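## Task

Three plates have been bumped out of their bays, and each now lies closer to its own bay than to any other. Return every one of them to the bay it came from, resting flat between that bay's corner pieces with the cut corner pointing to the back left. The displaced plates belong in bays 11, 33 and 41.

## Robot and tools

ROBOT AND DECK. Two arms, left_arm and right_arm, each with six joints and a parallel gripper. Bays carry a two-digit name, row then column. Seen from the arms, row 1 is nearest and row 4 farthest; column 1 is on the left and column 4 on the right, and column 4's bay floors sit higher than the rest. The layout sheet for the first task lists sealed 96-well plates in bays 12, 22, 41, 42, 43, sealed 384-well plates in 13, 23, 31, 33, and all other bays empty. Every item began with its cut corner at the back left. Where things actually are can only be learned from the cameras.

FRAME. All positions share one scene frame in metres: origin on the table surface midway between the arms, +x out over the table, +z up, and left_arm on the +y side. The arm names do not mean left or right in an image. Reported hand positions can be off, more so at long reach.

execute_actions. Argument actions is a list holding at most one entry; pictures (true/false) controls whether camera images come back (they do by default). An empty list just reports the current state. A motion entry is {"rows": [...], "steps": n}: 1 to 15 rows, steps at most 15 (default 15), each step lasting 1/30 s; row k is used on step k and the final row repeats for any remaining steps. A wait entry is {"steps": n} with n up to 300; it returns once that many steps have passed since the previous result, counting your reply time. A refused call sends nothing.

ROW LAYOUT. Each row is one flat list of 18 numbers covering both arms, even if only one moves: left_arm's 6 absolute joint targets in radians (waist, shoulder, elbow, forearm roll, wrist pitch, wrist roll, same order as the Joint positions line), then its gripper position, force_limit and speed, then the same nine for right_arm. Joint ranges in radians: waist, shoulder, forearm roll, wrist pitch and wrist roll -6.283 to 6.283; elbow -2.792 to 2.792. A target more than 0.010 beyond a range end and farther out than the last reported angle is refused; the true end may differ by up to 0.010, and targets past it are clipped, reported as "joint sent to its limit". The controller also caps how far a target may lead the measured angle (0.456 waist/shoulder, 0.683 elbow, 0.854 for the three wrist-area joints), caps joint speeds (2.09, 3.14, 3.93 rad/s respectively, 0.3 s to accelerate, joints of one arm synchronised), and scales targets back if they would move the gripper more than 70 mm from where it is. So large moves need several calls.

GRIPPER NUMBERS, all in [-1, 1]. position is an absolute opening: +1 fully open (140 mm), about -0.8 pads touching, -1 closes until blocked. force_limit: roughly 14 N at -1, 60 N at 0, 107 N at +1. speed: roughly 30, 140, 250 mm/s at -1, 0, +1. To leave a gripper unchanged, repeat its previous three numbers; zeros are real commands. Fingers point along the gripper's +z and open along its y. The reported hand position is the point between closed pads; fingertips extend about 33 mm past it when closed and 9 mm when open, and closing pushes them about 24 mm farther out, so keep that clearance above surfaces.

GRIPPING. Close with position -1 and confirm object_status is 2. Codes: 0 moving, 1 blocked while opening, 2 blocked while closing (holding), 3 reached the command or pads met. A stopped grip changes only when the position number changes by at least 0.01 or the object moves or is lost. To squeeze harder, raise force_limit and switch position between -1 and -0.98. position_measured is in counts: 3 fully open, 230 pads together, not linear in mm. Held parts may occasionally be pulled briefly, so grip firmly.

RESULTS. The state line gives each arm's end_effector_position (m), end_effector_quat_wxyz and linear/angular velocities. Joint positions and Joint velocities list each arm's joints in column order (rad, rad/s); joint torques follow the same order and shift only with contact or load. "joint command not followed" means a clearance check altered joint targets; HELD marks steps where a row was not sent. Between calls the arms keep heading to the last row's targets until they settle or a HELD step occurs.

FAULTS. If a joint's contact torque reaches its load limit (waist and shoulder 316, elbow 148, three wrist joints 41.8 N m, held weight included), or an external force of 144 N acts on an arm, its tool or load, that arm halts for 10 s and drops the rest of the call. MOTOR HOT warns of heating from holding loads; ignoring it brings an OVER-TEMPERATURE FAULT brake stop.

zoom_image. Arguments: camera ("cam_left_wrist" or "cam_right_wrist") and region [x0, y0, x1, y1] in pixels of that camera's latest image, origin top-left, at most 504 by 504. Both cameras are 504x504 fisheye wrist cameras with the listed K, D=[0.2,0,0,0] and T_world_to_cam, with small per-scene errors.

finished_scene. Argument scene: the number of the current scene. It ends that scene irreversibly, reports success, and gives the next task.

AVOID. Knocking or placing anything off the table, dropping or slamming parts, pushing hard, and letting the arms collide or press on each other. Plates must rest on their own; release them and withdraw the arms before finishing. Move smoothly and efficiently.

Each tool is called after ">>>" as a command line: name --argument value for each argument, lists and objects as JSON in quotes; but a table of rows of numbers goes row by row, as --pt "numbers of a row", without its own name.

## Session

>>> execute_actions --actions '[]'

Scene clock: 0.00 s of 9600.00 s.
left_arm: end_effector_position=(+0.7155, +0.4391, +0.3219) position_measured=3 object_status=3 end_effector_quat_wxyz=(+0.000, +0.995, -0.100, +0.000) end_effector_velocity=(-0.000, -0.000, +0.001) end_effector_angular_velocity=(-0.001, -0.002, -0.000) | right_arm: end_effector_position=(+0.6514, -0.5635, +0.3233) position_measured=3 object_status=3 end_effector_quat_wxyz=(-0.000, +0.997, -0.082, +0.000) end_effector_velocity=(-0.000, -0.001, -0.000) end_effector_angular_velocity=(-0.002, +0.001, -0.000)
Joint positions: left_arm=[-0.052  0.165  1.603 -0.001  1.373  1.517] | right_arm=[-0.053  0.163  1.603  0.001  1.375  1.518]
Joint velocities: left_arm=[-0.    -0.002  0.    -0.001 -0.001  0.   ] | right_arm=[-0.     0.     0.    -0.002 -0.     0.   ]
Joint torques (N m, as the joint torque sensors report them, + toward a larger angle): no reading

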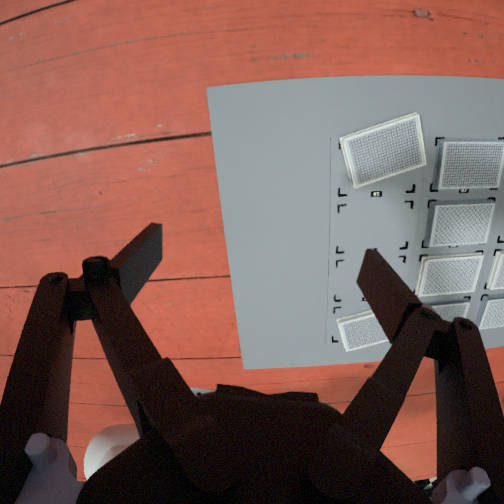

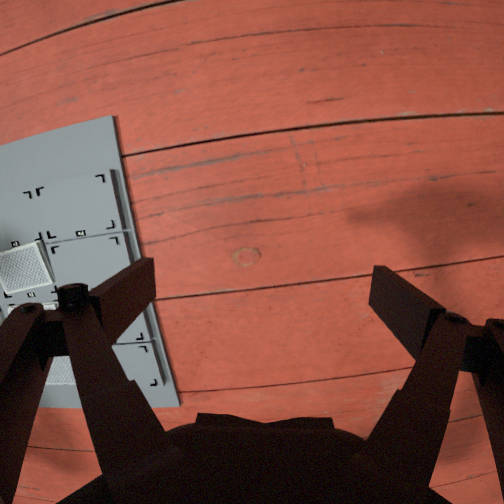

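>>> execute_actions --actions '[{"rows":[[-0.304,0.304,1.560,0,1.278,2.635,0.45,0,-0.5,-0.5,0.163,1.603,0,1.375,1.518,1,0,0]],"steps":15}]' --pictures false

>>> execute_actions --actions '[{"steps":15}]'

>>> zoom_image --camera "cam_left_wrist" --region '[180,100,400,260]'

Scene clock: 5.00 s of 9600.00 s.
left_arm: end_effector_position=(+0.7276, +0.2880, +0.2648) position_measured=65 object_status=0 end_effector_quat_wxyz=(+0.000, +0.802, -0.598, -0.000) end_effector_velocity=(-0.018, -0.354, -0.137) end_effector_angular_velocity=(+0.000, +0.001, -2.690) | right_arm: end_effector_position=(+0.5856, -0.7600, +0.3233) position_measured=3 object_status=3 end_effector_quat_wxyz=(-0.000, +0.971, -0.239, +0.000) end_effector_velocity=(-0.229, -0.437, +0.000) end_effector_angular_velocity=(-0.002, +0.001, -0.756)
Joint positions: left_arm=[-0.255  0.277  1.569 -0.     1.297  2.394] | right_arm=[-0.373  0.163  1.603  0.001  1.375  1.518]
Joint velocities: left_arm=[-0.461  0.254 -0.08   0.    -0.172  2.229] | right_arm=[-0.757 -0.    -0.    -0.003  0.001 -0.   ]
Joint torques (N m, as the joint torque sensors report them, + toward a larger angle): left_arm=[ -0.78 -74.47 -40.58   3.52  -0.76   0.01] | right_arm=[ -4.12 -57.62 -38.96   3.88   0.18  -0.29]
Steps of this call (steps 1 to 90: nothing new was sent; then 1.50 s passed at rest; steps 91 to 105: all 15 steps of this action). Readings (joint positions | what the end effector reports):
91: left_arm=[-0.052 0.165 1.603 -0.001 1.373 1.517] | right_arm=[-0.053 0.163 1.603 0.001 1.375 1.518] | left_arm position_measured=3 object_status=0 | right_arm position_measured=3 object_status=3
92: left_arm=[-0.054 0.166 1.603 -0.001 1.372 1.526] | right_arm=[-0.057 0.163 1.603 0.001 1.375 1.518] | left_arm position_measured=5 object_status=0 | right_arm position_measured=3 object_status=3
94: left_arm=[-0.072 0.176 1.600 -0.001 1.366 1.585] | right_arm=[-0.089 0.163 1.603 0.001 1.375 1.518] | left_arm position_measured=14 object_status=0 | right_arm position_measured=3 object_status=3
98: left_arm=[-0.141 0.214 1.588 -0.001 1.339 1.845] | right_arm=[-0.194 0.163 1.603 0.001 1.375 1.518] | left_arm position_measured=33 object_status=0 | right_arm position_measured=3 object_status=3
105: the state above

Scene clock: 5.50 s of 9600.00 s.
left_arm: end_effector_position=(+0.7245, +0.2500, +0.2501) position_measured=72 object_status=3 end_effector_quat_wxyz=(+0.000, +0.707, -0.707, -0.000) end_effector_velocity=(-0.000, -0.000, -0.002) end_effector_angular_velocity=(+0.001, +0.002, -0.000) | right_arm: end_effector_position=(+0.5426, -0.8306, +0.3233) position_measured=3 object_status=3 end_effector_quat_wxyz=(+0.000, +0.954, -0.300, +0.000) end_effector_velocity=(-0.000, -0.001, +0.000) end_effector_angular_velocity=(-0.001, +0.000, -0.001)
Joint positions: left_arm=[-0.304  0.304  1.56   0.     1.278  2.635] | right_arm=[-0.5    0.163  1.603 -0.     1.375  1.518]
Joint velocities: left_arm=[-0.     0.002  0.001  0.    -0.001 -0.   ] | right_arm=[-0.001  0.    -0.    -0.001 -0.     0.   ]
Joint torques (N m, as the joint torque sensors report them, + toward a larger angle): left_arm=[ -1.61 -73.41 -40.71   3.86  -0.49   0.26] | right_arm=[ -1.35 -55.9  -39.21   4.17   0.02  -0.3 ]
Steps of this call (steps 1 to 15: the robot went on to your last target). Readings (joint positions | what the end effector reports):
1: left_arm=[-0.269 0.285 1.566 -0.000 1.291 2.466] | right_arm=[-0.398 0.163 1.603 0.000 1.375 1.518] | left_arm position_measured=70 object_status=0 | right_arm position_measured=3 object_status=3
2: left_arm=[-0.282 0.292 1.564 -0.000 1.286 2.527] | right_arm=[-0.424 0.163 1.603 0.000 1.375 1.518] | left_arm position_measured=72 object_status=0 | right_arm position_measured=3 object_status=3
4: left_arm=[-0.299 0.301 1.561 -0.000 1.280 2.608] | right_arm=[-0.471 0.163 1.603 0.000 1.375 1.518] | left_arm position_measured=72 object_status=0 | right_arm position_measured=3 object_status=3
8: left_arm=[-0.304 0.304 1.560 0.000 1.278 2.635] | right_arm=[-0.500 0.163 1.603 -0.000 1.375 1.518] | left_arm position_measured=72 object_status=3 | right_arm position_measured=3 object_status=3
15: the state above
camera_calibration (this result's frames):
cam_left_wrist: T_world_to_cam=[[-0.991526, -0.127481, -0.0250123, 0.760201], [-0.125828, 0.894492, 0.429012, -0.240731], [-0.0323177, 0.428523, -0.902953, 0.328664], [0, 0, 0, 1]] pos_world=[0.73409, 0.171403, 0.419058]
cam_right_wrist: T_world_to_cam=[[-0.537268, -0.842932, -0.0284247, -0.395731], [-0.821874, 0.515683, 0.242063, 0.819277], [-0.189385, 0.153414, -0.969844, 0.718941], [0, 0, 0, 1]] pos_world=[0.596885, -0.866358, 0.487695]

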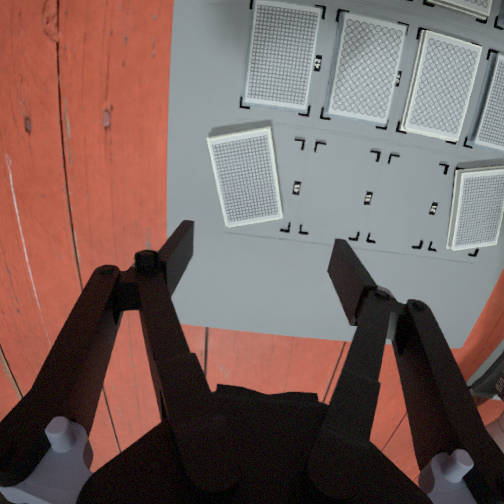

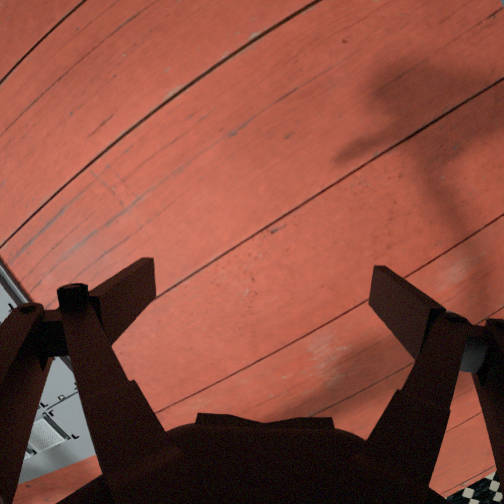

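Region (180, 100, 400, 260) of cam_left_wrist's 504x504 image, scaled by 2.291, with more detail than that image has; it fills the top 367 rows of this view, and the rest is white.

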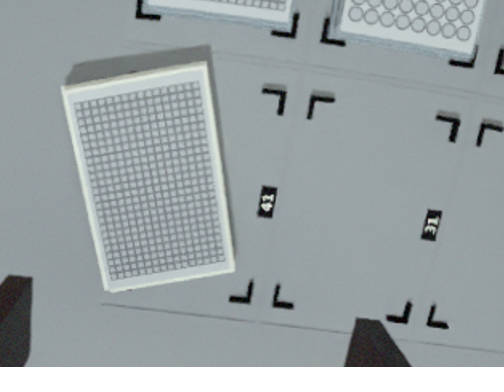

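>>> execute_actions --actions '[{"rows":[[-0.2958,0.432,1.6697,0,1.0399,2.3573,0.45,0,-0.5,-0.5,0.163,1.603,0,1.375,1.518,1,0,0]],"steps":15}]'

>>> zoom_image --camera "cam_left_wrist" --region '[170,100,390,320]'

Scene clock: 18.87 s of 9600.00 s.
left_arm: end_effector_position=(+0.7456, +0.2452, +0.1001) position_measured=72 object_status=3 end_effector_quat_wxyz=(-0.000, +0.800, -0.600, +0.000) end_effector_velocity=(+0.000, -0.000, -0.001) end_effector_angular_velocity=(+0.000, -0.000, +0.001) | right_arm: end_effector_position=(+0.5426, -0.8307, +0.3233) position_measured=3 object_status=3 end_effector_quat_wxyz=(+0.000, +0.954, -0.300, +0.000) end_effector_velocity=(+0.000, +0.000, +0.000) end_effector_angular_velocity=(+0.000, -0.001, +0.001)
Joint positions: left_arm=[-0.296  0.432  1.669  0.     1.04   2.357] | right_arm=[-0.5    0.163  1.603 -0.     1.375  1.518]
Joint velocities: left_arm=[-0.     0.001 -0.     0.    -0.001 -0.001] | right_arm=[-0.    -0.    -0.     0.001 -0.    -0.001]
Joint torques (N m, as the joint torque sensors report them, + toward a larger angle): left_arm=[ -4.42 -78.88 -34.33   3.31  -0.08  -0.17] | right_arm=[ -2.14 -55.72 -38.94   4.12  -0.05  -0.32]
Steps of this call (steps 1 to 15: the robot went on to your last target; steps 16 to 90: nothing new was sent; then 9.87 s passed at rest; steps 91 to 105: all 15 steps of this action). Readings (joint positions | what the end effector reports):
91: left_arm=[-0.304 0.304 1.560 -0.000 1.278 2.635] | right_arm=[-0.500 0.163 1.603 -0.000 1.375 1.518] | left_arm position_measured=72 object_status=3 | right_arm position_measured=3 object_status=3
92: left_arm=[-0.304 0.308 1.563 0.000 1.270 2.627] | right_arm=[-0.500 0.163 1.603 -0.000 1.375 1.518] | left_arm position_measured=72 object_status=3 | right_arm position_measured=3 object_status=3
94: left_arm=[-0.302 0.334 1.586 -0.000 1.220 2.569] | right_arm=[-0.500 0.163 1.603 -0.000 1.375 1.518] | left_arm position_measured=72 object_status=3 | right_arm position_measured=3 object_status=3
98: left_arm=[-0.298 0.399 1.642 -0.000 1.101 2.429] | right_arm=[-0.500 0.163 1.603 -0.000 1.375 1.518] | left_arm position_measured=72 object_status=3 | right_arm position_measured=3 object_status=3
105: the state above
camera_calibration (this result's frames):
cam_left_wrist: T_world_to_cam=[[-0.915389, -0.401773, -0.0253423, 0.787336], [-0.373016, 0.822826, 0.428739, 0.0324762], [-0.151404, 0.401916, -0.903073, 0.291349], [0, 0, 0, 1]] pos_world=[0.776944, 0.17251, 0.269138]
cam_right_wrist: T_world_to_cam=[[-0.537348, -0.842881, -0.0284264, -0.395707], [-0.821822, 0.515758, 0.24208, 0.819311], [-0.189383, 0.153443, -0.96984, 0.718954], [0, 0, 0, 1]] pos_world=[0.596853, -0.866418, 0.487683]

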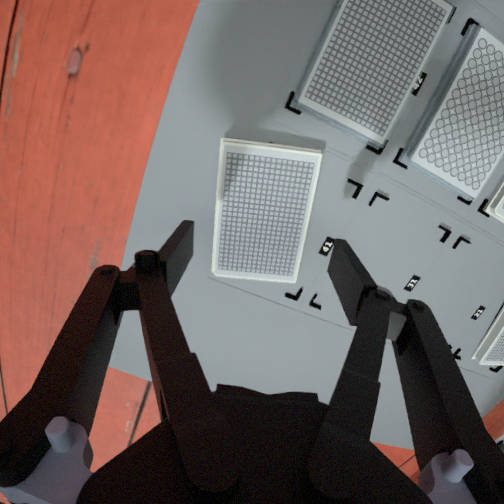

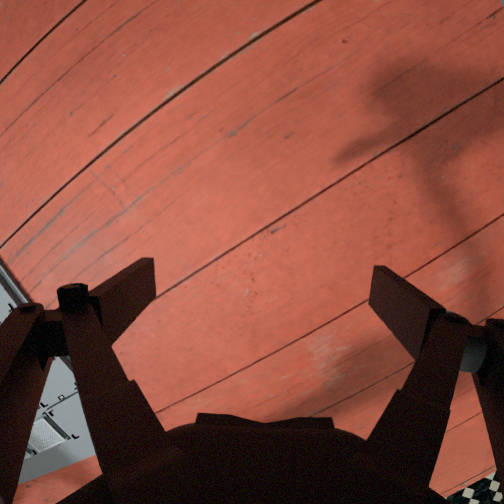

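Region (170, 100, 390, 320) of cam_left_wrist's 504x504 image, scaled by 2.291, with more detail than that image has.

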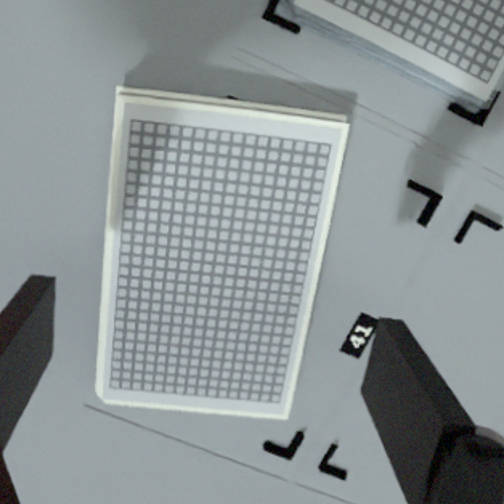

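>>> execute_actions --actions '[{"rows":[[-0.2958,0.4817,1.7107,0,0.9492,2.3573,0.45,0,-0.5,-0.5,0.163,1.603,0,1.375,1.518,1,0,0]],"steps":13}]' --pictures false

>>> execute_actions --actions '[{"rows":[[-0.2958,0.4817,1.7107,0,0.9492,2.3573,-1,0,-0.5,-0.5,0.163,1.603,0,1.375,1.518,1,0,0]],"steps":15}]'

Scene clock: 25.00 s of 9600.00 s.
left_arm: end_effector_position=(+0.7456, +0.2451, +0.0439) position_measured=72 object_status=3 end_effector_quat_wxyz=(-0.000, +0.800, -0.600, +0.000) end_effector_velocity=(-0.000, +0.000, +0.000) end_effector_angular_velocity=(-0.000, -0.000, -0.001) | right_arm: end_effector_position=(+0.5426, -0.8307, +0.3233) position_measured=3 object_status=3 end_effector_quat_wxyz=(+0.000, +0.954, -0.300, +0.000) end_effector_velocity=(+0.000, +0.000, -0.000) end_effector_angular_velocity=(+0.001, -0.001, -0.000)
Joint positions: left_arm=[-0.296  0.482  1.711 -0.     0.949  2.357] | right_arm=[-0.5    0.163  1.603  0.     1.375  1.518]
Joint velocities: left_arm=[-0.    -0.001  0.     0.     0.     0.001] | right_arm=[-0.     0.     0.     0.001 -0.    -0.   ]
Joint torques (N m, as the joint torque sensors report them, + toward a larger angle): left_arm=[ -1.31 -82.94 -34.58   3.36  -0.33   0.24] | right_arm=[ -2.78 -56.54 -39.01   4.12   0.06  -0.32]
Steps of this call (steps 1 to 15: the robot went on to your last target; steps 16 to 90: nothing new was sent; then 2.70 s passed at rest; steps 91 to 103: all 13 steps of this action). Readings (joint positions | what the end effector reports):
91: left_arm=[-0.296 0.432 1.670 -0.000 1.039 2.357] | right_arm=[-0.500 0.163 1.603 0.000 1.375 1.518] | left_arm position_measured=72 object_status=3 | right_arm position_measured=3 object_status=3
92: left_arm=[-0.296 0.436 1.673 0.000 1.031 2.357] | right_arm=[-0.500 0.163 1.603 0.000 1.375 1.518] | left_arm position_measured=72 object_status=3 | right_arm position_measured=3 object_status=3
94: left_arm=[-0.296 0.464 1.696 -0.000 0.981 2.357] | right_arm=[-0.500 0.163 1.603 0.000 1.375 1.518] | left_arm position_measured=72 object_status=3 | right_arm position_measured=3 object_status=3
98: left_arm=[-0.296 0.482 1.711 -0.000 0.949 2.357] | right_arm=[-0.500 0.163 1.603 0.000 1.375 1.518] | left_arm position_measured=72 object_status=3 | right_arm position_measured=3 object_status=3
103: the state above

Scene clock: 25.50 s of 9600.00 s.
left_arm: end_effector_position=(+0.7456, +0.2452, +0.0440) position_measured=110 object_status=2 end_effector_quat_wxyz=(-0.000, +0.800, -0.600, +0.000) end_effector_velocity=(+0.000, -0.000, -0.000) end_effector_angular_velocity=(-0.001, -0.000, +0.000) | right_arm: end_effector_position=(+0.5426, -0.8307, +0.3233) position_measured=3 object_status=3 end_effector_quat_wxyz=(+0.000, +0.954, -0.300, +0.000) end_effector_velocity=(+0.000, +0.000, -0.000) end_effector_angular_velocity=(+0.001, -0.000, +0.000)
Joint positions: left_arm=[-0.296  0.482  1.711  0.     0.949  2.357] | right_arm=[-0.5    0.163  1.603  0.     1.375  1.518]
Joint velocities: left_arm=[ 0.     0.001 -0.001 -0.001 -0.     0.   ] | right_arm=[ 0.     0.    -0.     0.001  0.    -0.   ]
Joint torques (N m, as the joint torque sensors report them, + toward a larger angle): left_arm=[  1.3  -74.44 -29.17   4.13  -1.4   -0.16] | right_arm=[ -2.54 -55.97 -39.04   4.19  -0.05  -0.39]
Steps of this call (steps 1 to 15: all 15 steps of this action). Readings (joint positions | what the end effector reports):
1: left_arm=[-0.296 0.482 1.711 -0.000 0.949 2.357] | right_arm=[-0.500 0.163 1.603 0.000 1.375 1.518] | left_arm position_measured=72 object_status=0 | right_arm position_measured=3 object_status=3
2: left_arm=[-0.296 0.482 1.711 0.000 0.949 2.357] | right_arm=[-0.500 0.163 1.603 0.000 1.375 1.518] | left_arm position_measured=74 object_status=0 | right_arm position_measured=3 object_status=3
4: left_arm=[-0.296 0.482 1.711 0.000 0.949 2.357] | right_arm=[-0.500 0.163 1.603 0.000 1.375 1.518] | left_arm position_measured=84 object_status=0 | right_arm position_measured=3 object_status=3
8: left_arm=[-0.296 0.482 1.711 0.000 0.949 2.357] | right_arm=[-0.500 0.163 1.603 0.000 1.375 1.518] | left_arm position_measured=102 object_status=0 | right_arm position_measured=3 object_status=3
15: the state above
camera_calibration (this result's frames):
cam_left_wrist: T_world_to_cam=[[-0.915333, -0.401903, -0.0252949, 0.785835], [-0.37312, 0.822799, 0.4287, 0.0566014], [-0.151483, 0.401841, -0.903093, 0.240741], [0, 0, 0, 1]] pos_world=[0.776888, 0.172518, 0.213024]
cam_right_wrist: T_world_to_cam=[[-0.537352, -0.842878, -0.0284564, -0.395682], [-0.821823, 0.515757, 0.242077, 0.819313], [-0.189364, 0.153467, -0.96984, 0.718963], [0, 0, 0, 1]] pos_world=[0.596856, -0.866415, 0.487683]

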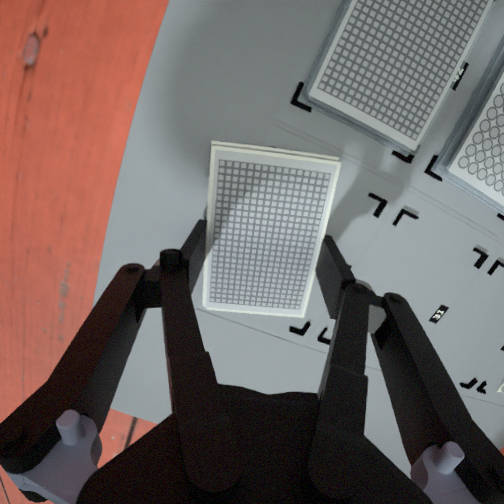

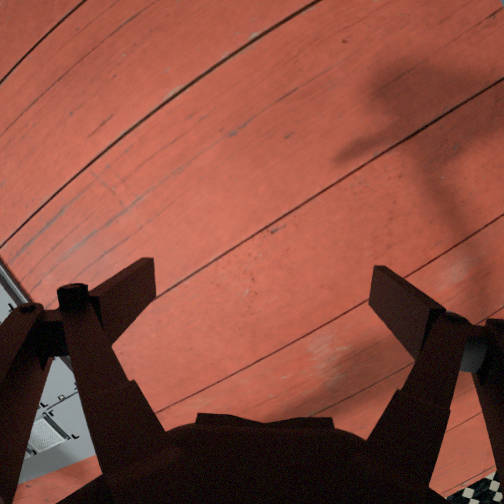

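>>> execute_actions --actions '[{"rows":[[-0.2958,0.4446,1.6815,0,1.0155,2.3573,-1,0,-0.5,-0.5,0.163,1.603,0,1.375,1.518,1,0,0]],"steps":10}]' --pictures false

>>> execute_actions --actions '[{"rows":[[-0.3026,0.4164,1.7465,0,0.9787,2.6217,-1,0,-0.5,-0.5,0.163,1.603,0,1.375,1.518,1,0,0]],"steps":14}]'

>>> zoom_image --camera "cam_left_wrist" --region '[150,40,450,340]'

Scene clock: 35.23 s of 9600.00 s.
left_arm: end_effector_position=(+0.7455, +0.2453, +0.0850) position_measured=110 object_status=2 end_effector_quat_wxyz=(-0.000, +0.800, -0.599, -0.000) end_effector_velocity=(-0.001, +0.000, -0.002) end_effector_angular_velocity=(+0.001, +0.005, +0.001) | right_arm: end_effector_position=(+0.5426, -0.8307, +0.3233) position_measured=3 object_status=3 end_effector_quat_wxyz=(+0.000, +0.954, -0.300, +0.000) end_effector_velocity=(-0.000, +0.000, -0.000) end_effector_angular_velocity=(+0.000, +0.000, +0.000)
Joint positions: left_arm=[-0.296  0.445  1.682  0.     1.015  2.357] | right_arm=[-0.5    0.163  1.603  0.     1.375  1.518]
Joint velocities: left_arm=[ 0.     0.002  0.001 -0.002  0.001 -0.   ] | right_arm=[ 0. -0.  0.  0.  0.  0.]
Joint torques (N m, as the joint torque sensors report them, + toward a larger angle): left_arm=[ -0.42 -77.91 -36.78   3.65  -0.04   0.34] | right_arm=[ -2.37 -56.32 -39.37   4.23  -0.01  -0.29]
Steps of this call (steps 1 to 15: the robot went on to your last target; steps 16 to 90: nothing new was sent; then 6.40 s passed at rest; steps 91 to 100: all 10 steps of this action). Readings (joint positions | what the end effector reports):
91: left_arm=[-0.296 0.482 1.711 0.000 0.950 2.357] | right_arm=[-0.500 0.163 1.603 0.000 1.375 1.518] | left_arm position_measured=110 object_status=2 | right_arm position_measured=3 object_status=3
92: left_arm=[-0.296 0.478 1.708 0.000 0.957 2.357] | right_arm=[-0.500 0.163 1.603 0.000 1.375 1.518] | left_arm position_measured=110 object_status=2 | right_arm position_measured=3 object_status=3
94: left_arm=[-0.296 0.454 1.688 0.000 1.000 2.357] | right_arm=[-0.500 0.163 1.603 0.000 1.375 1.518] | left_arm position_measured=110 object_status=2 | right_arm position_measured=3 object_status=3
98: left_arm=[-0.296 0.444 1.682 0.000 1.015 2.357] | right_arm=[-0.500 0.163 1.603 0.000 1.375 1.518] | left_arm position_measured=110 object_status=2 | right_arm position_measured=3 object_status=3
100: the state above

Scene clock: 35.70 s of 9600.00 s.
left_arm: end_effector_position=(+0.7197, +0.2538, +0.0750) position_measured=110 object_status=2 end_effector_quat_wxyz=(+0.000, +0.712, -0.702, +0.000) end_effector_velocity=(-0.001, +0.001, -0.000) end_effector_angular_velocity=(+0.001, +0.002, -0.002) | right_arm: end_effector_position=(+0.5426, -0.8307, +0.3233) position_measured=3 object_status=3 end_effector_quat_wxyz=(+0.000, +0.954, -0.300, +0.000) end_effector_velocity=(+0.000, +0.000, -0.000) end_effector_angular_velocity=(+0.001, -0.001, +0.000)
Joint positions: left_arm=[-0.303  0.416  1.746 -0.     0.979  2.622] | right_arm=[-0.5    0.163  1.603  0.     1.375  1.518]
Joint velocities: left_arm=[-0.    -0.001  0.002 -0.     0.001  0.002] | right_arm=[-0.    -0.     0.     0.001 -0.    -0.001]
Joint torques (N m, as the joint torque sensors report them, + toward a larger angle): left_arm=[  0.8  -83.19 -36.11   3.82  -0.46   0.18] | right_arm=[ -2.44 -56.5  -38.99   4.03   0.17  -0.27]
Steps of this call (steps 1 to 14: all 14 steps of this action). Readings (joint positions | what the end effector reports):
1: left_arm=[-0.296 0.445 1.682 0.000 1.015 2.358] | right_arm=[-0.500 0.163 1.603 0.000 1.375 1.518] | left_arm position_measured=110 object_status=2 | right_arm position_measured=3 object_status=3
2: left_arm=[-0.296 0.444 1.684 0.000 1.014 2.366] | right_arm=[-0.500 0.163 1.603 0.000 1.375 1.518] | left_arm position_measured=110 object_status=2 | right_arm position_measured=3 object_status=3
4: left_arm=[-0.297 0.438 1.699 0.000 1.005 2.425] | right_arm=[-0.500 0.163 1.603 -0.000 1.375 1.518] | left_arm position_measured=110 object_status=2 | right_arm position_measured=3 object_status=3
8: left_arm=[-0.302 0.418 1.742 -0.000 0.981 2.603] | right_arm=[-0.500 0.163 1.603 0.000 1.375 1.518] | left_arm position_measured=110 object_status=2 | right_arm position_measured=3 object_status=3
14: the state above
camera_calibration (this result's frames):
cam_left_wrist: T_world_to_cam=[[-0.989524, -0.142159, -0.0251683, 0.753832], [-0.139145, 0.892631, 0.428776, -0.159527], [-0.0384884, 0.427786, -0.90306, 0.173466], [0, 0, 0, 1]] pos_world=[0.730414, 0.175356, 0.244025]
cam_right_wrist: T_world_to_cam=[[-0.537352, -0.842878, -0.0284556, -0.395683], [-0.821825, 0.515758, 0.242069, 0.81932], [-0.189359, 0.153462, -0.969842, 0.718958], [0, 0, 0, 1]] pos_world=[0.596857, -0.866416, 0.487683]

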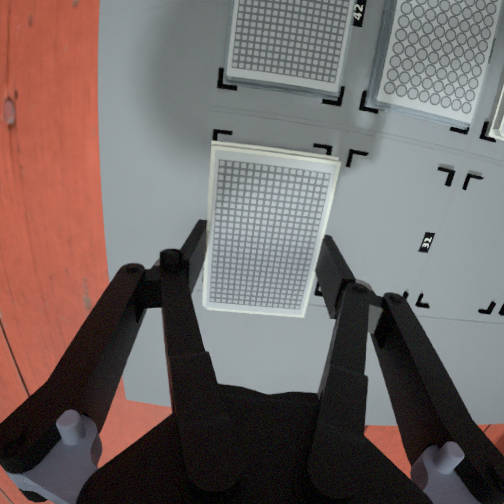

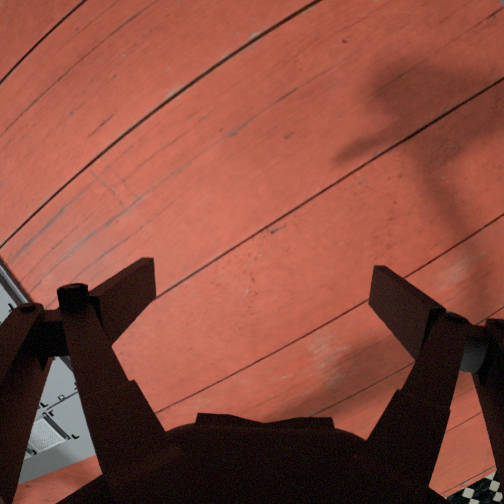

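Region (150, 40, 450, 340) of cam_left_wrist's 504x504 image, scaled by 1.680, with more detail than that image has.

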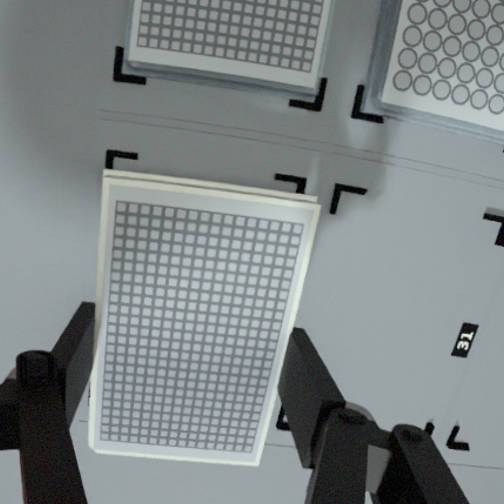

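>>> execute_actions --actions '[{"rows":[[-0.3062,0.4340,1.7520,0,0.9556,2.6071,-1,0,-0.5,-0.5,0.163,1.603,0,1.375,1.518,1,0,0]],"steps":11}]'

>>> zoom_image --camera "cam_left_wrist" --region '[170,90,410,330]'

Scene clock: 49.67 s of 9600.00 s.
left_arm: end_effector_position=(+0.7208, +0.2502, +0.0599) position_measured=110 object_status=2 end_effector_quat_wxyz=(-0.000, +0.716, -0.698, +0.000) end_effector_velocity=(+0.001, -0.000, +0.000) end_effector_angular_velocity=(-0.000, -0.000, +0.001) | right_arm: end_effector_position=(+0.5426, -0.8307, +0.3233) position_measured=3 object_status=3 end_effector_quat_wxyz=(+0.000, +0.954, -0.300, +0.000) end_effector_velocity=(+0.000, +0.000, +0.000) end_effector_angular_velocity=(+0.002, -0.001, -0.001)
Joint positions: left_arm=[-0.306  0.434  1.752  0.     0.956  2.607] | right_arm=[-0.5    0.163  1.603  0.     1.375  1.518]
Joint velocities: left_arm=[-0.     0.    -0.001 -0.     0.    -0.001] | right_arm=[-0.    -0.    -0.     0.002  0.    -0.   ]
Joint torques (N m, as the joint torque sensors report them, + toward a larger angle): left_arm=[ -1.89 -83.66 -35.99   3.9    0.03   0.18] | right_arm=[ -2.28 -55.85 -39.27   4.2    0.02  -0.32]
Steps of this call (steps 1 to 15: the robot went on to your last target; steps 16 to 90: nothing new was sent; then 10.60 s passed at rest; steps 91 to 101: all 11 steps of this action). Readings (joint positions | what the end effector reports):
91: left_arm=[-0.303 0.416 1.747 0.000 0.978 2.622] | right_arm=[-0.500 0.163 1.603 0.000 1.375 1.518] | left_arm position_measured=110 object_status=2 | right_arm position_measured=3 object_status=3
92: left_arm=[-0.303 0.420 1.747 0.000 0.973 2.619] | right_arm=[-0.500 0.163 1.603 0.000 1.375 1.518] | left_arm position_measured=110 object_status=2 | right_arm position_measured=3 object_status=3
94: left_arm=[-0.306 0.433 1.752 0.000 0.957 2.609] | right_arm=[-0.500 0.163 1.603 0.000 1.375 1.518] | left_arm position_measured=110 object_status=2 | right_arm position_measured=3 object_status=3
98: left_arm=[-0.306 0.434 1.752 0.000 0.956 2.607] | right_arm=[-0.500 0.163 1.603 0.000 1.375 1.518] | left_arm position_measured=110 object_status=2 | right_arm position_measured=3 object_status=3
101: the state above
camera_calibration (this result's frames):
cam_left_wrist: T_world_to_cam=[[-0.987932, -0.152816, -0.0252389, 0.755561], [-0.148788, 0.89107, 0.428784, -0.142391], [-0.0430356, 0.427365, -0.903054, 0.164801], [0, 0, 0, 1]] pos_world=[0.732349, 0.171912, 0.228949]
cam_right_wrist: T_world_to_cam=[[-0.537352, -0.842878, -0.0284556, -0.395683], [-0.821825, 0.515758, 0.24207, 0.819319], [-0.189359, 0.153462, -0.969842, 0.718958], [0, 0, 0, 1]] pos_world=[0.596857, -0.866416, 0.487683]

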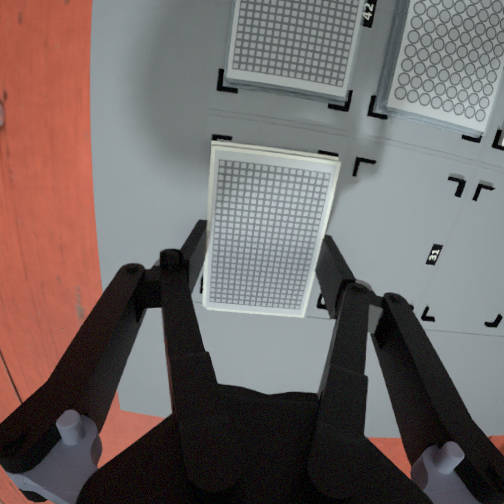

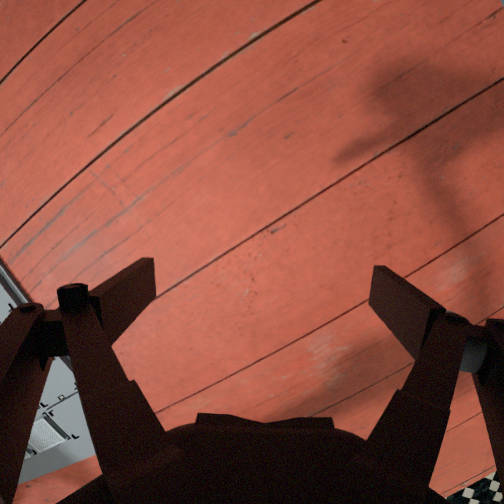

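Region (170, 90, 410, 330) of cam_left_wrist's 504x504 image, scaled by 2.100, with more detail than that image has.

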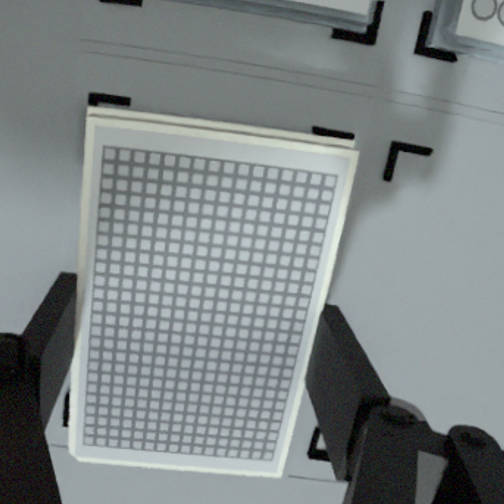

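>>> execute_actions --actions '[{"rows":[[-0.3068,0.4435,1.7589,0,0.9392,2.6065,-1,0,-0.5,-0.5,0.163,1.603,0,1.375,1.518,1,0,0]],"steps":10}]'

>>> zoom_image --camera "cam_left_wrist" --region '[170,90,410,330]'

Scene clock: 58.27 s of 9600.00 s.
left_arm: end_effector_position=(+0.7206, +0.2498, +0.0500) position_measured=110 object_status=2 end_effector_quat_wxyz=(+0.000, +0.716, -0.698, +0.000) end_effector_velocity=(+0.001, -0.000, +0.000) end_effector_angular_velocity=(+0.000, -0.001, -0.001) | right_arm: end_effector_position=(+0.5426, -0.8307, +0.3233) position_measured=3 object_status=3 end_effector_quat_wxyz=(+0.000, +0.954, -0.300, +0.000) end_effector_velocity=(-0.001, +0.000, -0.000) end_effector_angular_velocity=(+0.001, +0.001, -0.000)
Joint positions: left_arm=[-0.307  0.443  1.759 -0.     0.939  2.607] | right_arm=[-0.5    0.163  1.603 -0.     1.375  1.518]
Joint velocities: left_arm=[-0.     0.    -0.001  0.001 -0.     0.   ] | right_arm=[-0.    -0.     0.001  0.     0.001  0.   ]
Joint torques (N m, as the joint torque sensors report them, + toward a larger angle): left_arm=[  0.69 -83.72 -34.81   3.33  -0.39   0.16] | right_arm=[ -2.1  -55.84 -39.63   3.94   0.11  -0.31]
Steps of this call (steps 1 to 15: the robot went on to your last target; steps 16 to 90: nothing new was sent; then 5.27 s passed at rest; steps 91 to 100: all 10 steps of this action). Readings (joint positions | what the end effector reports):
91: left_arm=[-0.306 0.434 1.752 -0.000 0.955 2.607] | right_arm=[-0.500 0.163 1.603 0.000 1.375 1.518] | left_arm position_measured=110 object_status=2 | right_arm position_measured=3 object_status=3
92: left_arm=[-0.306 0.437 1.754 -0.000 0.949 2.607] | right_arm=[-0.500 0.163 1.603 0.000 1.375 1.518] | left_arm position_measured=110 object_status=2 | right_arm position_measured=3 object_status=3
94: left_arm=[-0.307 0.443 1.759 -0.000 0.940 2.607] | right_arm=[-0.500 0.163 1.603 0.000 1.375 1.518] | left_arm position_measured=110 object_status=2 | right_arm position_measured=3 object_status=3
98: left_arm=[-0.307 0.443 1.759 -0.000 0.939 2.607] | right_arm=[-0.500 0.163 1.603 0.000 1.375 1.518] | left_arm position_measured=110 object_status=2 | right_arm position_measured=3 object_status=3
100: the state above
camera_calibration (this result's frames):
cam_left_wrist: T_world_to_cam=[[-0.987913, -0.152946, -0.0252236, 0.755112], [-0.1489, 0.891074, 0.428737, -0.137711], [-0.0430975, 0.427311, -0.903077, 0.156032], [0, 0, 0, 1]] pos_world=[0.732204, 0.171528, 0.218997]
cam_right_wrist: T_world_to_cam=[[-0.537352, -0.842878, -0.0284554, -0.395683], [-0.821825, 0.515758, 0.24207, 0.81932], [-0.189359, 0.153462, -0.969842, 0.718957], [0, 0, 0, 1]] pos_world=[0.596857, -0.866416, 0.487683]

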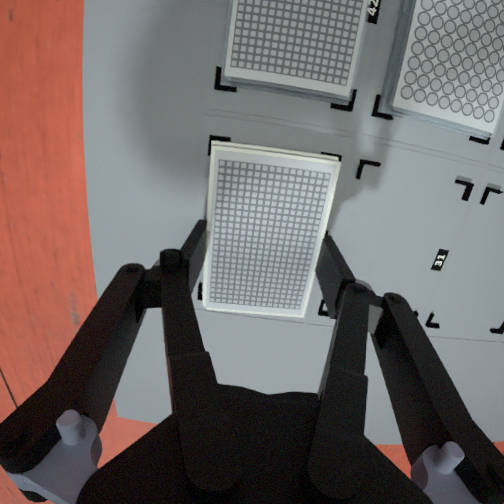

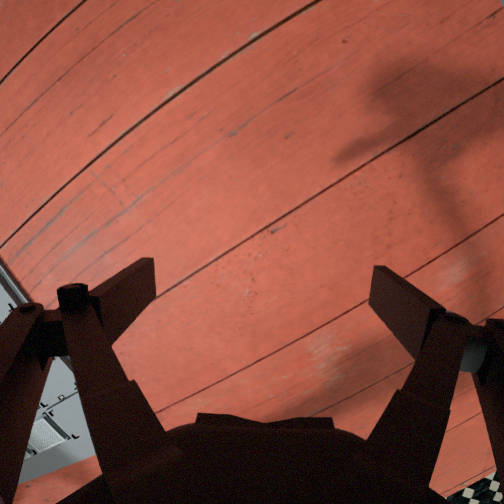

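Region (170, 90, 410, 330) of cam_left_wrist's 504x504 image, scaled by 2.100, with more detail than that image has.

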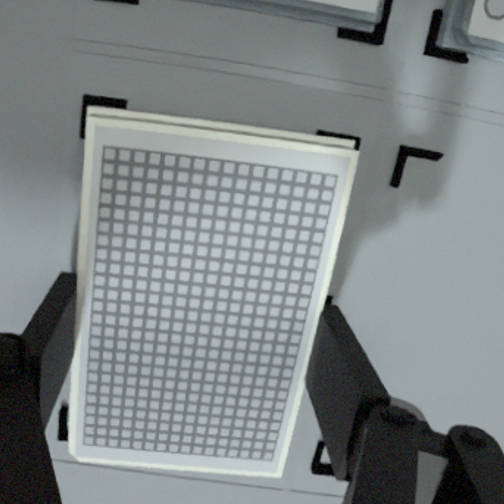

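>>> execute_actions --actions '[{"rows":[[-0.3062,0.4459,1.7573,0,0.9384,2.607,-1,0,-0.5,-0.5,0.163,1.603,0,1.375,1.518,1,0,0],[-0.3062,0.4459,1.7573,0,0.9384,2.607,-1,0,-0.5,-0.5,0.163,1.603,0,1.375,1.518,1,0,0],[-0.3062,0.4459,1.7573,0,0.9384,2.607,-1,0,-0.5,-0.5,0.163,1.603,0,1.375,1.518,1,0,0],[-0.3062,0.4459,1.7573,0,0.9384,2.607,-1,0,-0.5,-0.5,0.163,1.603,0,1.375,1.518,1,0,0],[-0.3062,0.4459,1.7573,0,0.9384,2.607,-1,0,-0.5,-0.5,0.163,1.603,0,1.375,1.518,1,0,0],[-0.3062,0.4459,1.7573,0,0.9384,2.607,-1,0,-0.5,-0.5,0.163,1.603,0,1.375,1.518,1,0,0],[-0.3062,0.4503,1.7602,0,0.9311,2.607,-1,0,-0.5,-0.5,0.163,1.603,0,1.375,1.518,1,0,0]],"steps":15}]' --pictures false

>>> execute_actions --actions '[{"rows":[[-0.3062,0.4503,1.7602,0,0.9311,2.607,0.45,0,-0.5,-0.5,0.163,1.603,0,1.375,1.518,1,0,0]],"steps":10}]' --pictures false

>>> execute_actions --actions '[{"rows":[[-0.3062,0.385,1.71,0,1.0466,2.607,0.45,0,-0.5,-0.5,0.163,1.603,0,1.375,1.518,1,0,0]],"steps":13}]'

Scene clock: 77.13 s of 9600.00 s.
left_arm: end_effector_position=(+0.7218, +0.2497, +0.0445) position_measured=110 object_status=2 end_effector_quat_wxyz=(-0.000, +0.716, -0.698, +0.000) end_effector_velocity=(+0.000, -0.000, +0.001) end_effector_angular_velocity=(-0.001, -0.001, -0.000) | right_arm: end_effector_position=(+0.5426, -0.8307, +0.3233) position_measured=3 object_status=3 end_effector_quat_wxyz=(+0.000, +0.954, -0.300, +0.000) end_effector_velocity=(-0.000, +0.000, -0.000) end_effector_angular_velocity=(+0.001, +0.001, +0.000)
Joint positions: left_arm=[-0.306  0.45   1.76   0.     0.931  2.607] | right_arm=[-0.5    0.163  1.603 -0.     1.375  1.518]
Joint velocities: left_arm=[-0.    -0.001  0.    -0.001 -0.001  0.   ] | right_arm=[-0.     0.     0.    -0.     0.001 -0.   ]
Joint torques (N m, as the joint torque sensors report them, + toward a larger angle): left_arm=[ -4.12 -74.28 -28.58   1.4    0.11  -0.56] | right_arm=[ -1.66 -56.75 -39.07   4.02  -0.08  -0.26]
Steps of this call (steps 1 to 15: the robot went on to your last target; steps 16 to 90: nothing new was sent; then 15.37 s passed at rest; steps 91 to 105: all 15 steps of this action). Readings (joint positions | what the end effector reports):
91: left_arm=[-0.307 0.444 1.759 0.000 0.939 2.607] | right_arm=[-0.500 0.163 1.603 0.000 1.375 1.518] | left_arm position_measured=110 object_status=2 | right_arm position_measured=3 object_status=3
92: left_arm=[-0.307 0.445 1.758 0.000 0.939 2.606] | right_arm=[-0.500 0.163 1.603 0.000 1.375 1.518] | left_arm position_measured=110 object_status=2 | right_arm position_measured=3 object_status=3
94: left_arm=[-0.306 0.446 1.758 0.000 0.938 2.607] | right_arm=[-0.500 0.163 1.603 -0.000 1.375 1.518] | left_arm position_measured=110 object_status=2 | right_arm position_measured=3 object_status=3
98: left_arm=[-0.306 0.448 1.758 0.000 0.935 2.607] | right_arm=[-0.500 0.163 1.603 0.000 1.375 1.518] | left_arm position_measured=110 object_status=2 | right_arm position_measured=3 object_status=3
105: the state above

Scene clock: 77.47 s of 9600.00 s.
left_arm: end_effector_position=(+0.7217, +0.2497, +0.0444) position_measured=73 object_status=0 end_effector_quat_wxyz=(+0.000, +0.716, -0.698, -0.000) end_effector_velocity=(+0.001, -0.001, +0.000) end_effector_angular_velocity=(-0.001, -0.002, +0.001) | right_arm: end_effector_position=(+0.5426, -0.8307, +0.3233) position_measured=3 object_status=3 end_effector_quat_wxyz=(+0.000, +0.954, -0.300, +0.000) end_effector_velocity=(+0.001, +0.000, +0.000) end_effector_angular_velocity=(+0.001, -0.001, -0.000)
Joint positions: left_arm=[-0.306  0.45   1.76  -0.     0.931  2.607] | right_arm=[-0.5    0.163  1.603  0.     1.375  1.518]
Joint velocities: left_arm=[-0.     0.001 -0.001 -0.    -0.001 -0.001] | right_arm=[ 0.    -0.    -0.001  0.002  0.     0.   ]
Joint torques (N m, as the joint torque sensors report them, + toward a larger angle): left_arm=[  1.09 -82.35 -33.73   3.55  -0.76  -0.12] | right_arm=[ -3.6  -55.26 -39.33   3.98  -0.01  -0.25]
Steps of this call (steps 1 to 10: all 10 steps of this action). Readings (joint positions | what the end effector reports):
1: left_arm=[-0.306 0.450 1.760 0.000 0.931 2.607] | right_arm=[-0.500 0.163 1.603 0.000 1.375 1.518] | left_arm position_measured=110 object_status=0 | right_arm position_measured=3 object_status=3
2: left_arm=[-0.306 0.450 1.760 0.000 0.931 2.607] | right_arm=[-0.500 0.163 1.603 0.000 1.375 1.518] | left_arm position_measured=110 object_status=0 | right_arm position_measured=3 object_status=3
4: left_arm=[-0.306 0.450 1.760 0.000 0.931 2.607] | right_arm=[-0.500 0.163 1.603 0.000 1.375 1.518] | left_arm position_measured=99 object_status=0 | right_arm position_measured=3 object_status=3
8: left_arm=[-0.306 0.450 1.760 0.000 0.931 2.607] | right_arm=[-0.500 0.163 1.603 -0.000 1.375 1.518] | left_arm position_measured=80 object_status=0 | right_arm position_measured=3 object_status=3
10: the state above

Scene clock: 77.90 s of 9600.00 s.
left_arm: end_effector_position=(+0.7203, +0.2505, +0.1147) position_measured=72 object_status=3 end_effector_quat_wxyz=(+0.000, +0.716, -0.698, -0.000) end_effector_velocity=(-0.000, -0.000, -0.000) end_effector_angular_velocity=(+0.001, +0.001, -0.000) | right_arm: end_effector_position=(+0.5426, -0.8307, +0.3233) position_measured=3 object_status=3 end_effector_quat_wxyz=(+0.000, +0.954, -0.300, +0.000) end_effector_velocity=(-0.001, -0.000, -0.000) end_effector_angular_velocity=(-0.001, +0.003, +0.001)
Joint positions: left_arm=[-0.306  0.385  1.71   0.     1.047  2.607] | right_arm=[-0.5    0.163  1.603  0.     1.375  1.518]
Joint velocities: left_arm=[-0.     0.001 -0.001 -0.     0.001  0.   ] | right_arm=[-0.     0.     0.    -0.002  0.001 -0.   ]
Joint torques (N m, as the joint torque sensors report them, + toward a larger angle): left_arm=[  0.34 -76.27 -38.79   3.58  -0.45   0.33] | right_arm=[ -1.92 -55.29 -38.86   4.04   0.1   -0.31]
Steps of this call (steps 1 to 13: all 13 steps of this action). Readings (joint positions | what the end effector reports):
1: left_arm=[-0.306 0.450 1.760 -0.000 0.931 2.607] | right_arm=[-0.500 0.163 1.603 0.000 1.375 1.518] | left_arm position_measured=72 object_status=0 | right_arm position_measured=3 object_status=3
2: left_arm=[-0.306 0.446 1.757 -0.000 0.939 2.607] | right_arm=[-0.500 0.163 1.603 0.000 1.375 1.518] | left_arm position_measured=72 object_status=0 | right_arm position_measured=3 object_status=3
4: left_arm=[-0.306 0.416 1.734 -0.000 0.993 2.607] | right_arm=[-0.500 0.163 1.603 0.000 1.375 1.518] | left_arm position_measured=72 object_status=0 | right_arm position_measured=3 object_status=3
8: left_arm=[-0.306 0.385 1.710 0.000 1.046 2.607] | right_arm=[-0.500 0.163 1.603 0.000 1.375 1.518] | left_arm position_measured=72 object_status=3 | right_arm position_measured=3 object_status=3
13: the state above
camera_calibration (this result's frames):
cam_left_wrist: T_world_to_cam=[[-0.987905, -0.153015, -0.0250955, 0.756553], [-0.1489, 0.891001, 0.42889, -0.166126], [-0.0432663, 0.427439, -0.903008, 0.214287], [0, 0, 0, 1]] pos_world=[0.731938, 0.172187, 0.283738]
cam_right_wrist: T_world_to_cam=[[-0.537352, -0.842878, -0.0284556, -0.395683], [-0.821825, 0.515758, 0.24207, 0.819319], [-0.189359, 0.153462, -0.969841, 0.718958], [0, 0, 0, 1]] pos_world=[0.596857, -0.866416, 0.487683]

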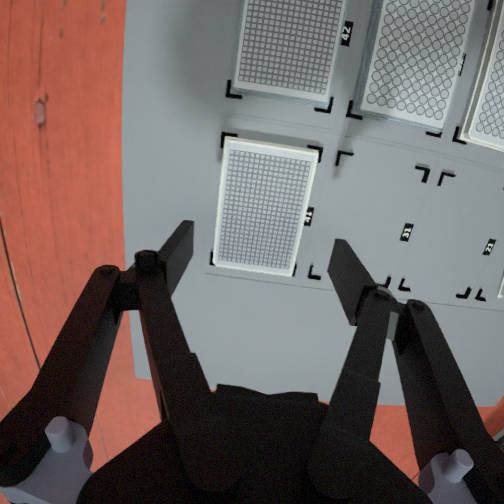

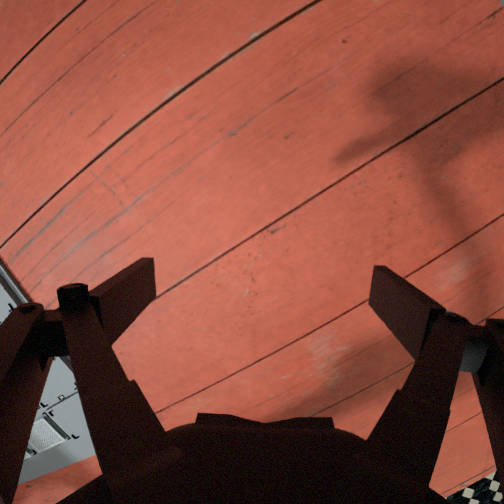

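>>> zoom_image --camera "cam_left_wrist" --region '[190,110,350,300]'

Region (190, 110, 350, 300) of cam_left_wrist's 504x504 image, scaled by 2.653, with more detail than that image has; it fills the left 424 columns of this view, and the rest is white.

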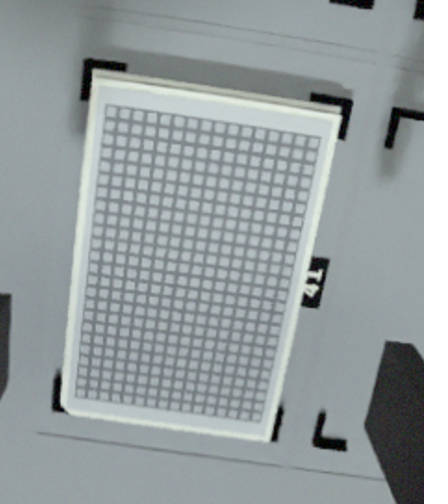

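>>> execute_actions --actions '[{"rows":[[-0.45,0.10,1.85,0,1.19,2.4,0.45,0,-0.5,-0.5,0.163,1.603,0,1.375,1.518,1,0,0],[-0.45,0.10,1.85,0,1.19,2.4,0.45,0,-0.5,-0.5,0.163,1.603,0,1.375,1.518,1,0,0],[-0.45,0.10,1.85,0,1.19,2.4,0.45,0,-0.5,-0.5,0.163,1.603,0,1.375,1.518,1,0,0],[-0.45,0.10,1.85,0,1.19,2.4,0.45,0,-0.5,-0.5,0.163,1.603,0,1.375,1.518,1,0,0],[-0.45,0.10,1.85,0,1.19,2.4,0.45,0,-0.5,-0.5,0.163,1.603,0,1.375,1.518,1,0,0],[-0.6551,-0.1015,2.0705,0,1.1726,2.259,0.45,0,-0.5,-0.5,0.163,1.603,0,1.375,1.518,1,0,0]],"steps":15}]' --pictures false

>>> execute_actions --actions '[{"steps":12}]'

Scene clock: 92.00 s of 9600.00 s.
left_arm: end_effector_position=(+0.5257, +0.2288, +0.2015) position_measured=72 object_status=3 end_effector_quat_wxyz=(+0.000, +0.719, -0.695, +0.000) end_effector_velocity=(-0.493, +0.021, +0.110) end_effector_angular_velocity=(+0.001, +0.002, -0.042) | right_arm: end_effector_position=(+0.5426, -0.8307, +0.3233) position_measured=3 object_status=3 end_effector_quat_wxyz=(+0.000, +0.954, -0.300, +0.000) end_effector_velocity=(+0.000, +0.000, +0.000) end_effector_angular_velocity=(+0.001, -0.001, -0.001)
Joint positions: left_arm=[-0.509  0.089  1.918 -0.     1.134  2.395] | right_arm=[-0.5    0.163  1.603  0.     1.375  1.518]
Joint velocities: left_arm=[-0.545 -0.71   0.569 -0.     0.143 -0.503] | right_arm=[ 0.    -0.    -0.001  0.002  0.     0.   ]
Joint torques (N m, as the joint torque sensors report them, + toward a larger angle): left_arm=[  1.88 -48.95 -36.04   3.13  -0.42  -0.06] | right_arm=[ -2.19 -55.92 -39.2    4.14   0.06  -0.21]
Steps of this call (steps 1 to 15: the robot went on to your last target; steps 16 to 90: nothing new was sent; then 10.60 s passed at rest; steps 91 to 105: all 15 steps of this action). Readings (joint positions | what the end effector reports):
91: left_arm=[-0.306 0.385 1.710 -0.000 1.047 2.607] | right_arm=[-0.500 0.163 1.603 0.000 1.375 1.518] | left_arm position_measured=72 object_status=3 | right_arm position_measured=3 object_status=3
92: left_arm=[-0.309 0.381 1.712 -0.000 1.049 2.604] | right_arm=[-0.500 0.163 1.603 -0.000 1.375 1.518] | left_arm position_measured=72 object_status=3 | right_arm position_measured=3 object_status=3
94: left_arm=[-0.325 0.349 1.728 -0.000 1.065 2.581] | right_arm=[-0.500 0.163 1.603 0.000 1.375 1.518] | left_arm position_measured=72 object_status=3 | right_arm position_measured=3 object_status=3
98: left_arm=[-0.383 0.252 1.786 -0.000 1.103 2.511] | right_arm=[-0.500 0.163 1.603 0.000 1.375 1.518] | left_arm position_measured=72 object_status=3 | right_arm position_measured=3 object_status=3
105: the state above

Scene clock: 92.40 s of 9600.00 s.
left_arm: end_effector_position=(+0.3998, +0.2501, +0.2200) position_measured=72 object_status=3 end_effector_quat_wxyz=(+0.000, +0.716, -0.699, +0.000) end_effector_velocity=(-0.001, +0.000, -0.000) end_effector_angular_velocity=(+0.000, +0.001, +0.001) | right_arm: end_effector_position=(+0.5426, -0.8307, +0.3233) position_measured=3 object_status=3 end_effector_quat_wxyz=(+0.000, +0.954, -0.300, +0.000) end_effector_velocity=(+0.001, +0.001, -0.000) end_effector_angular_velocity=(+0.002, -0.002, -0.001)
Joint positions: left_arm=[-0.655 -0.101  2.07  -0.     1.173  2.259] | right_arm=[-0.5    0.163  1.603  0.     1.375  1.518]
Joint velocities: left_arm=[-0.001 -0.001  0.001 -0.001  0.001 -0.002] | right_arm=[-0.     0.     0.001  0.003 -0.001  0.   ]
Joint torques (N m, as the joint torque sensors report them, + toward a larger angle): left_arm=[ -2.05 -27.75 -38.86   3.69  -0.79   0.35] | right_arm=[ -1.8  -55.01 -39.6    4.15   0.15  -0.34]
Steps of this call (steps 1 to 12: the robot went on to your last target). Readings (joint positions | what the end effector reports):
1: left_arm=[-0.527 0.065 1.937 -0.000 1.139 2.378] | right_arm=[-0.500 0.163 1.603 0.000 1.375 1.518] | left_arm position_measured=72 object_status=3 | right_arm position_measured=3 object_status=3
2: left_arm=[-0.546 0.041 1.957 -0.000 1.144 2.360] | right_arm=[-0.500 0.163 1.603 0.000 1.375 1.518] | left_arm position_measured=72 object_status=3 | right_arm position_measured=3 object_status=3
4: left_arm=[-0.584 -0.009 1.996 -0.000 1.154 2.325] | right_arm=[-0.500 0.163 1.603 0.000 1.375 1.518] | left_arm position_measured=72 object_status=3 | right_arm position_measured=3 object_status=3
8: left_arm=[-0.648 -0.092 2.063 -0.000 1.171 2.266] | right_arm=[-0.500 0.163 1.603 0.000 1.375 1.518] | left_arm position_measured=72 object_status=3 | right_arm position_measured=3 object_status=3
12: the state above
camera_calibration (this result's frames):
cam_left_wrist: T_world_to_cam=[[-0.98803, -0.152195, -0.0251672, 0.442351], [-0.148196, 0.891169, 0.428783, -0.258909], [-0.0428304, 0.42738, -0.903057, 0.295525], [0, 0, 0, 1]] pos_world=[0.411344, 0.171753, 0.389025]
cam_right_wrist: T_world_to_cam=[[-0.537352, -0.842878, -0.0284557, -0.395683], [-0.821825, 0.515758, 0.24207, 0.81932], [-0.189359, 0.153462, -0.969842, 0.718958], [0, 0, 0, 1]] pos_world=[0.596857, -0.866416, 0.487683]

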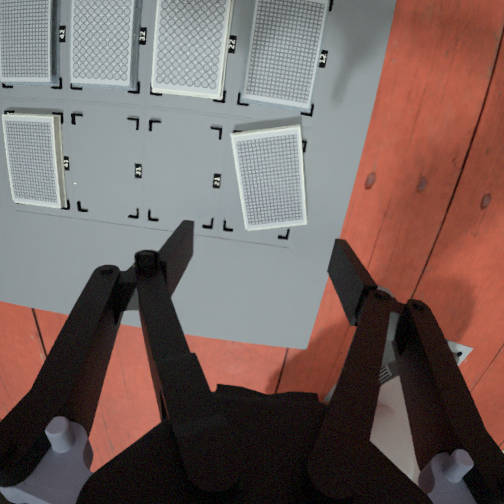

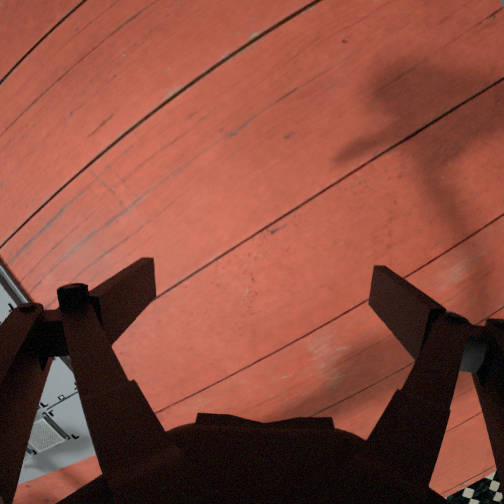

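>>> zoom_image --camera "cam_left_wrist" --region '[200,100,350,250]'

Region (200, 100, 350, 250) of cam_left_wrist's 504x504 image, scaled by 3.360, with more detail than that image has.

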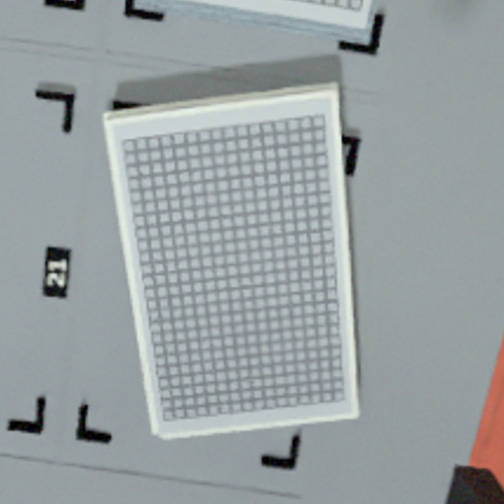

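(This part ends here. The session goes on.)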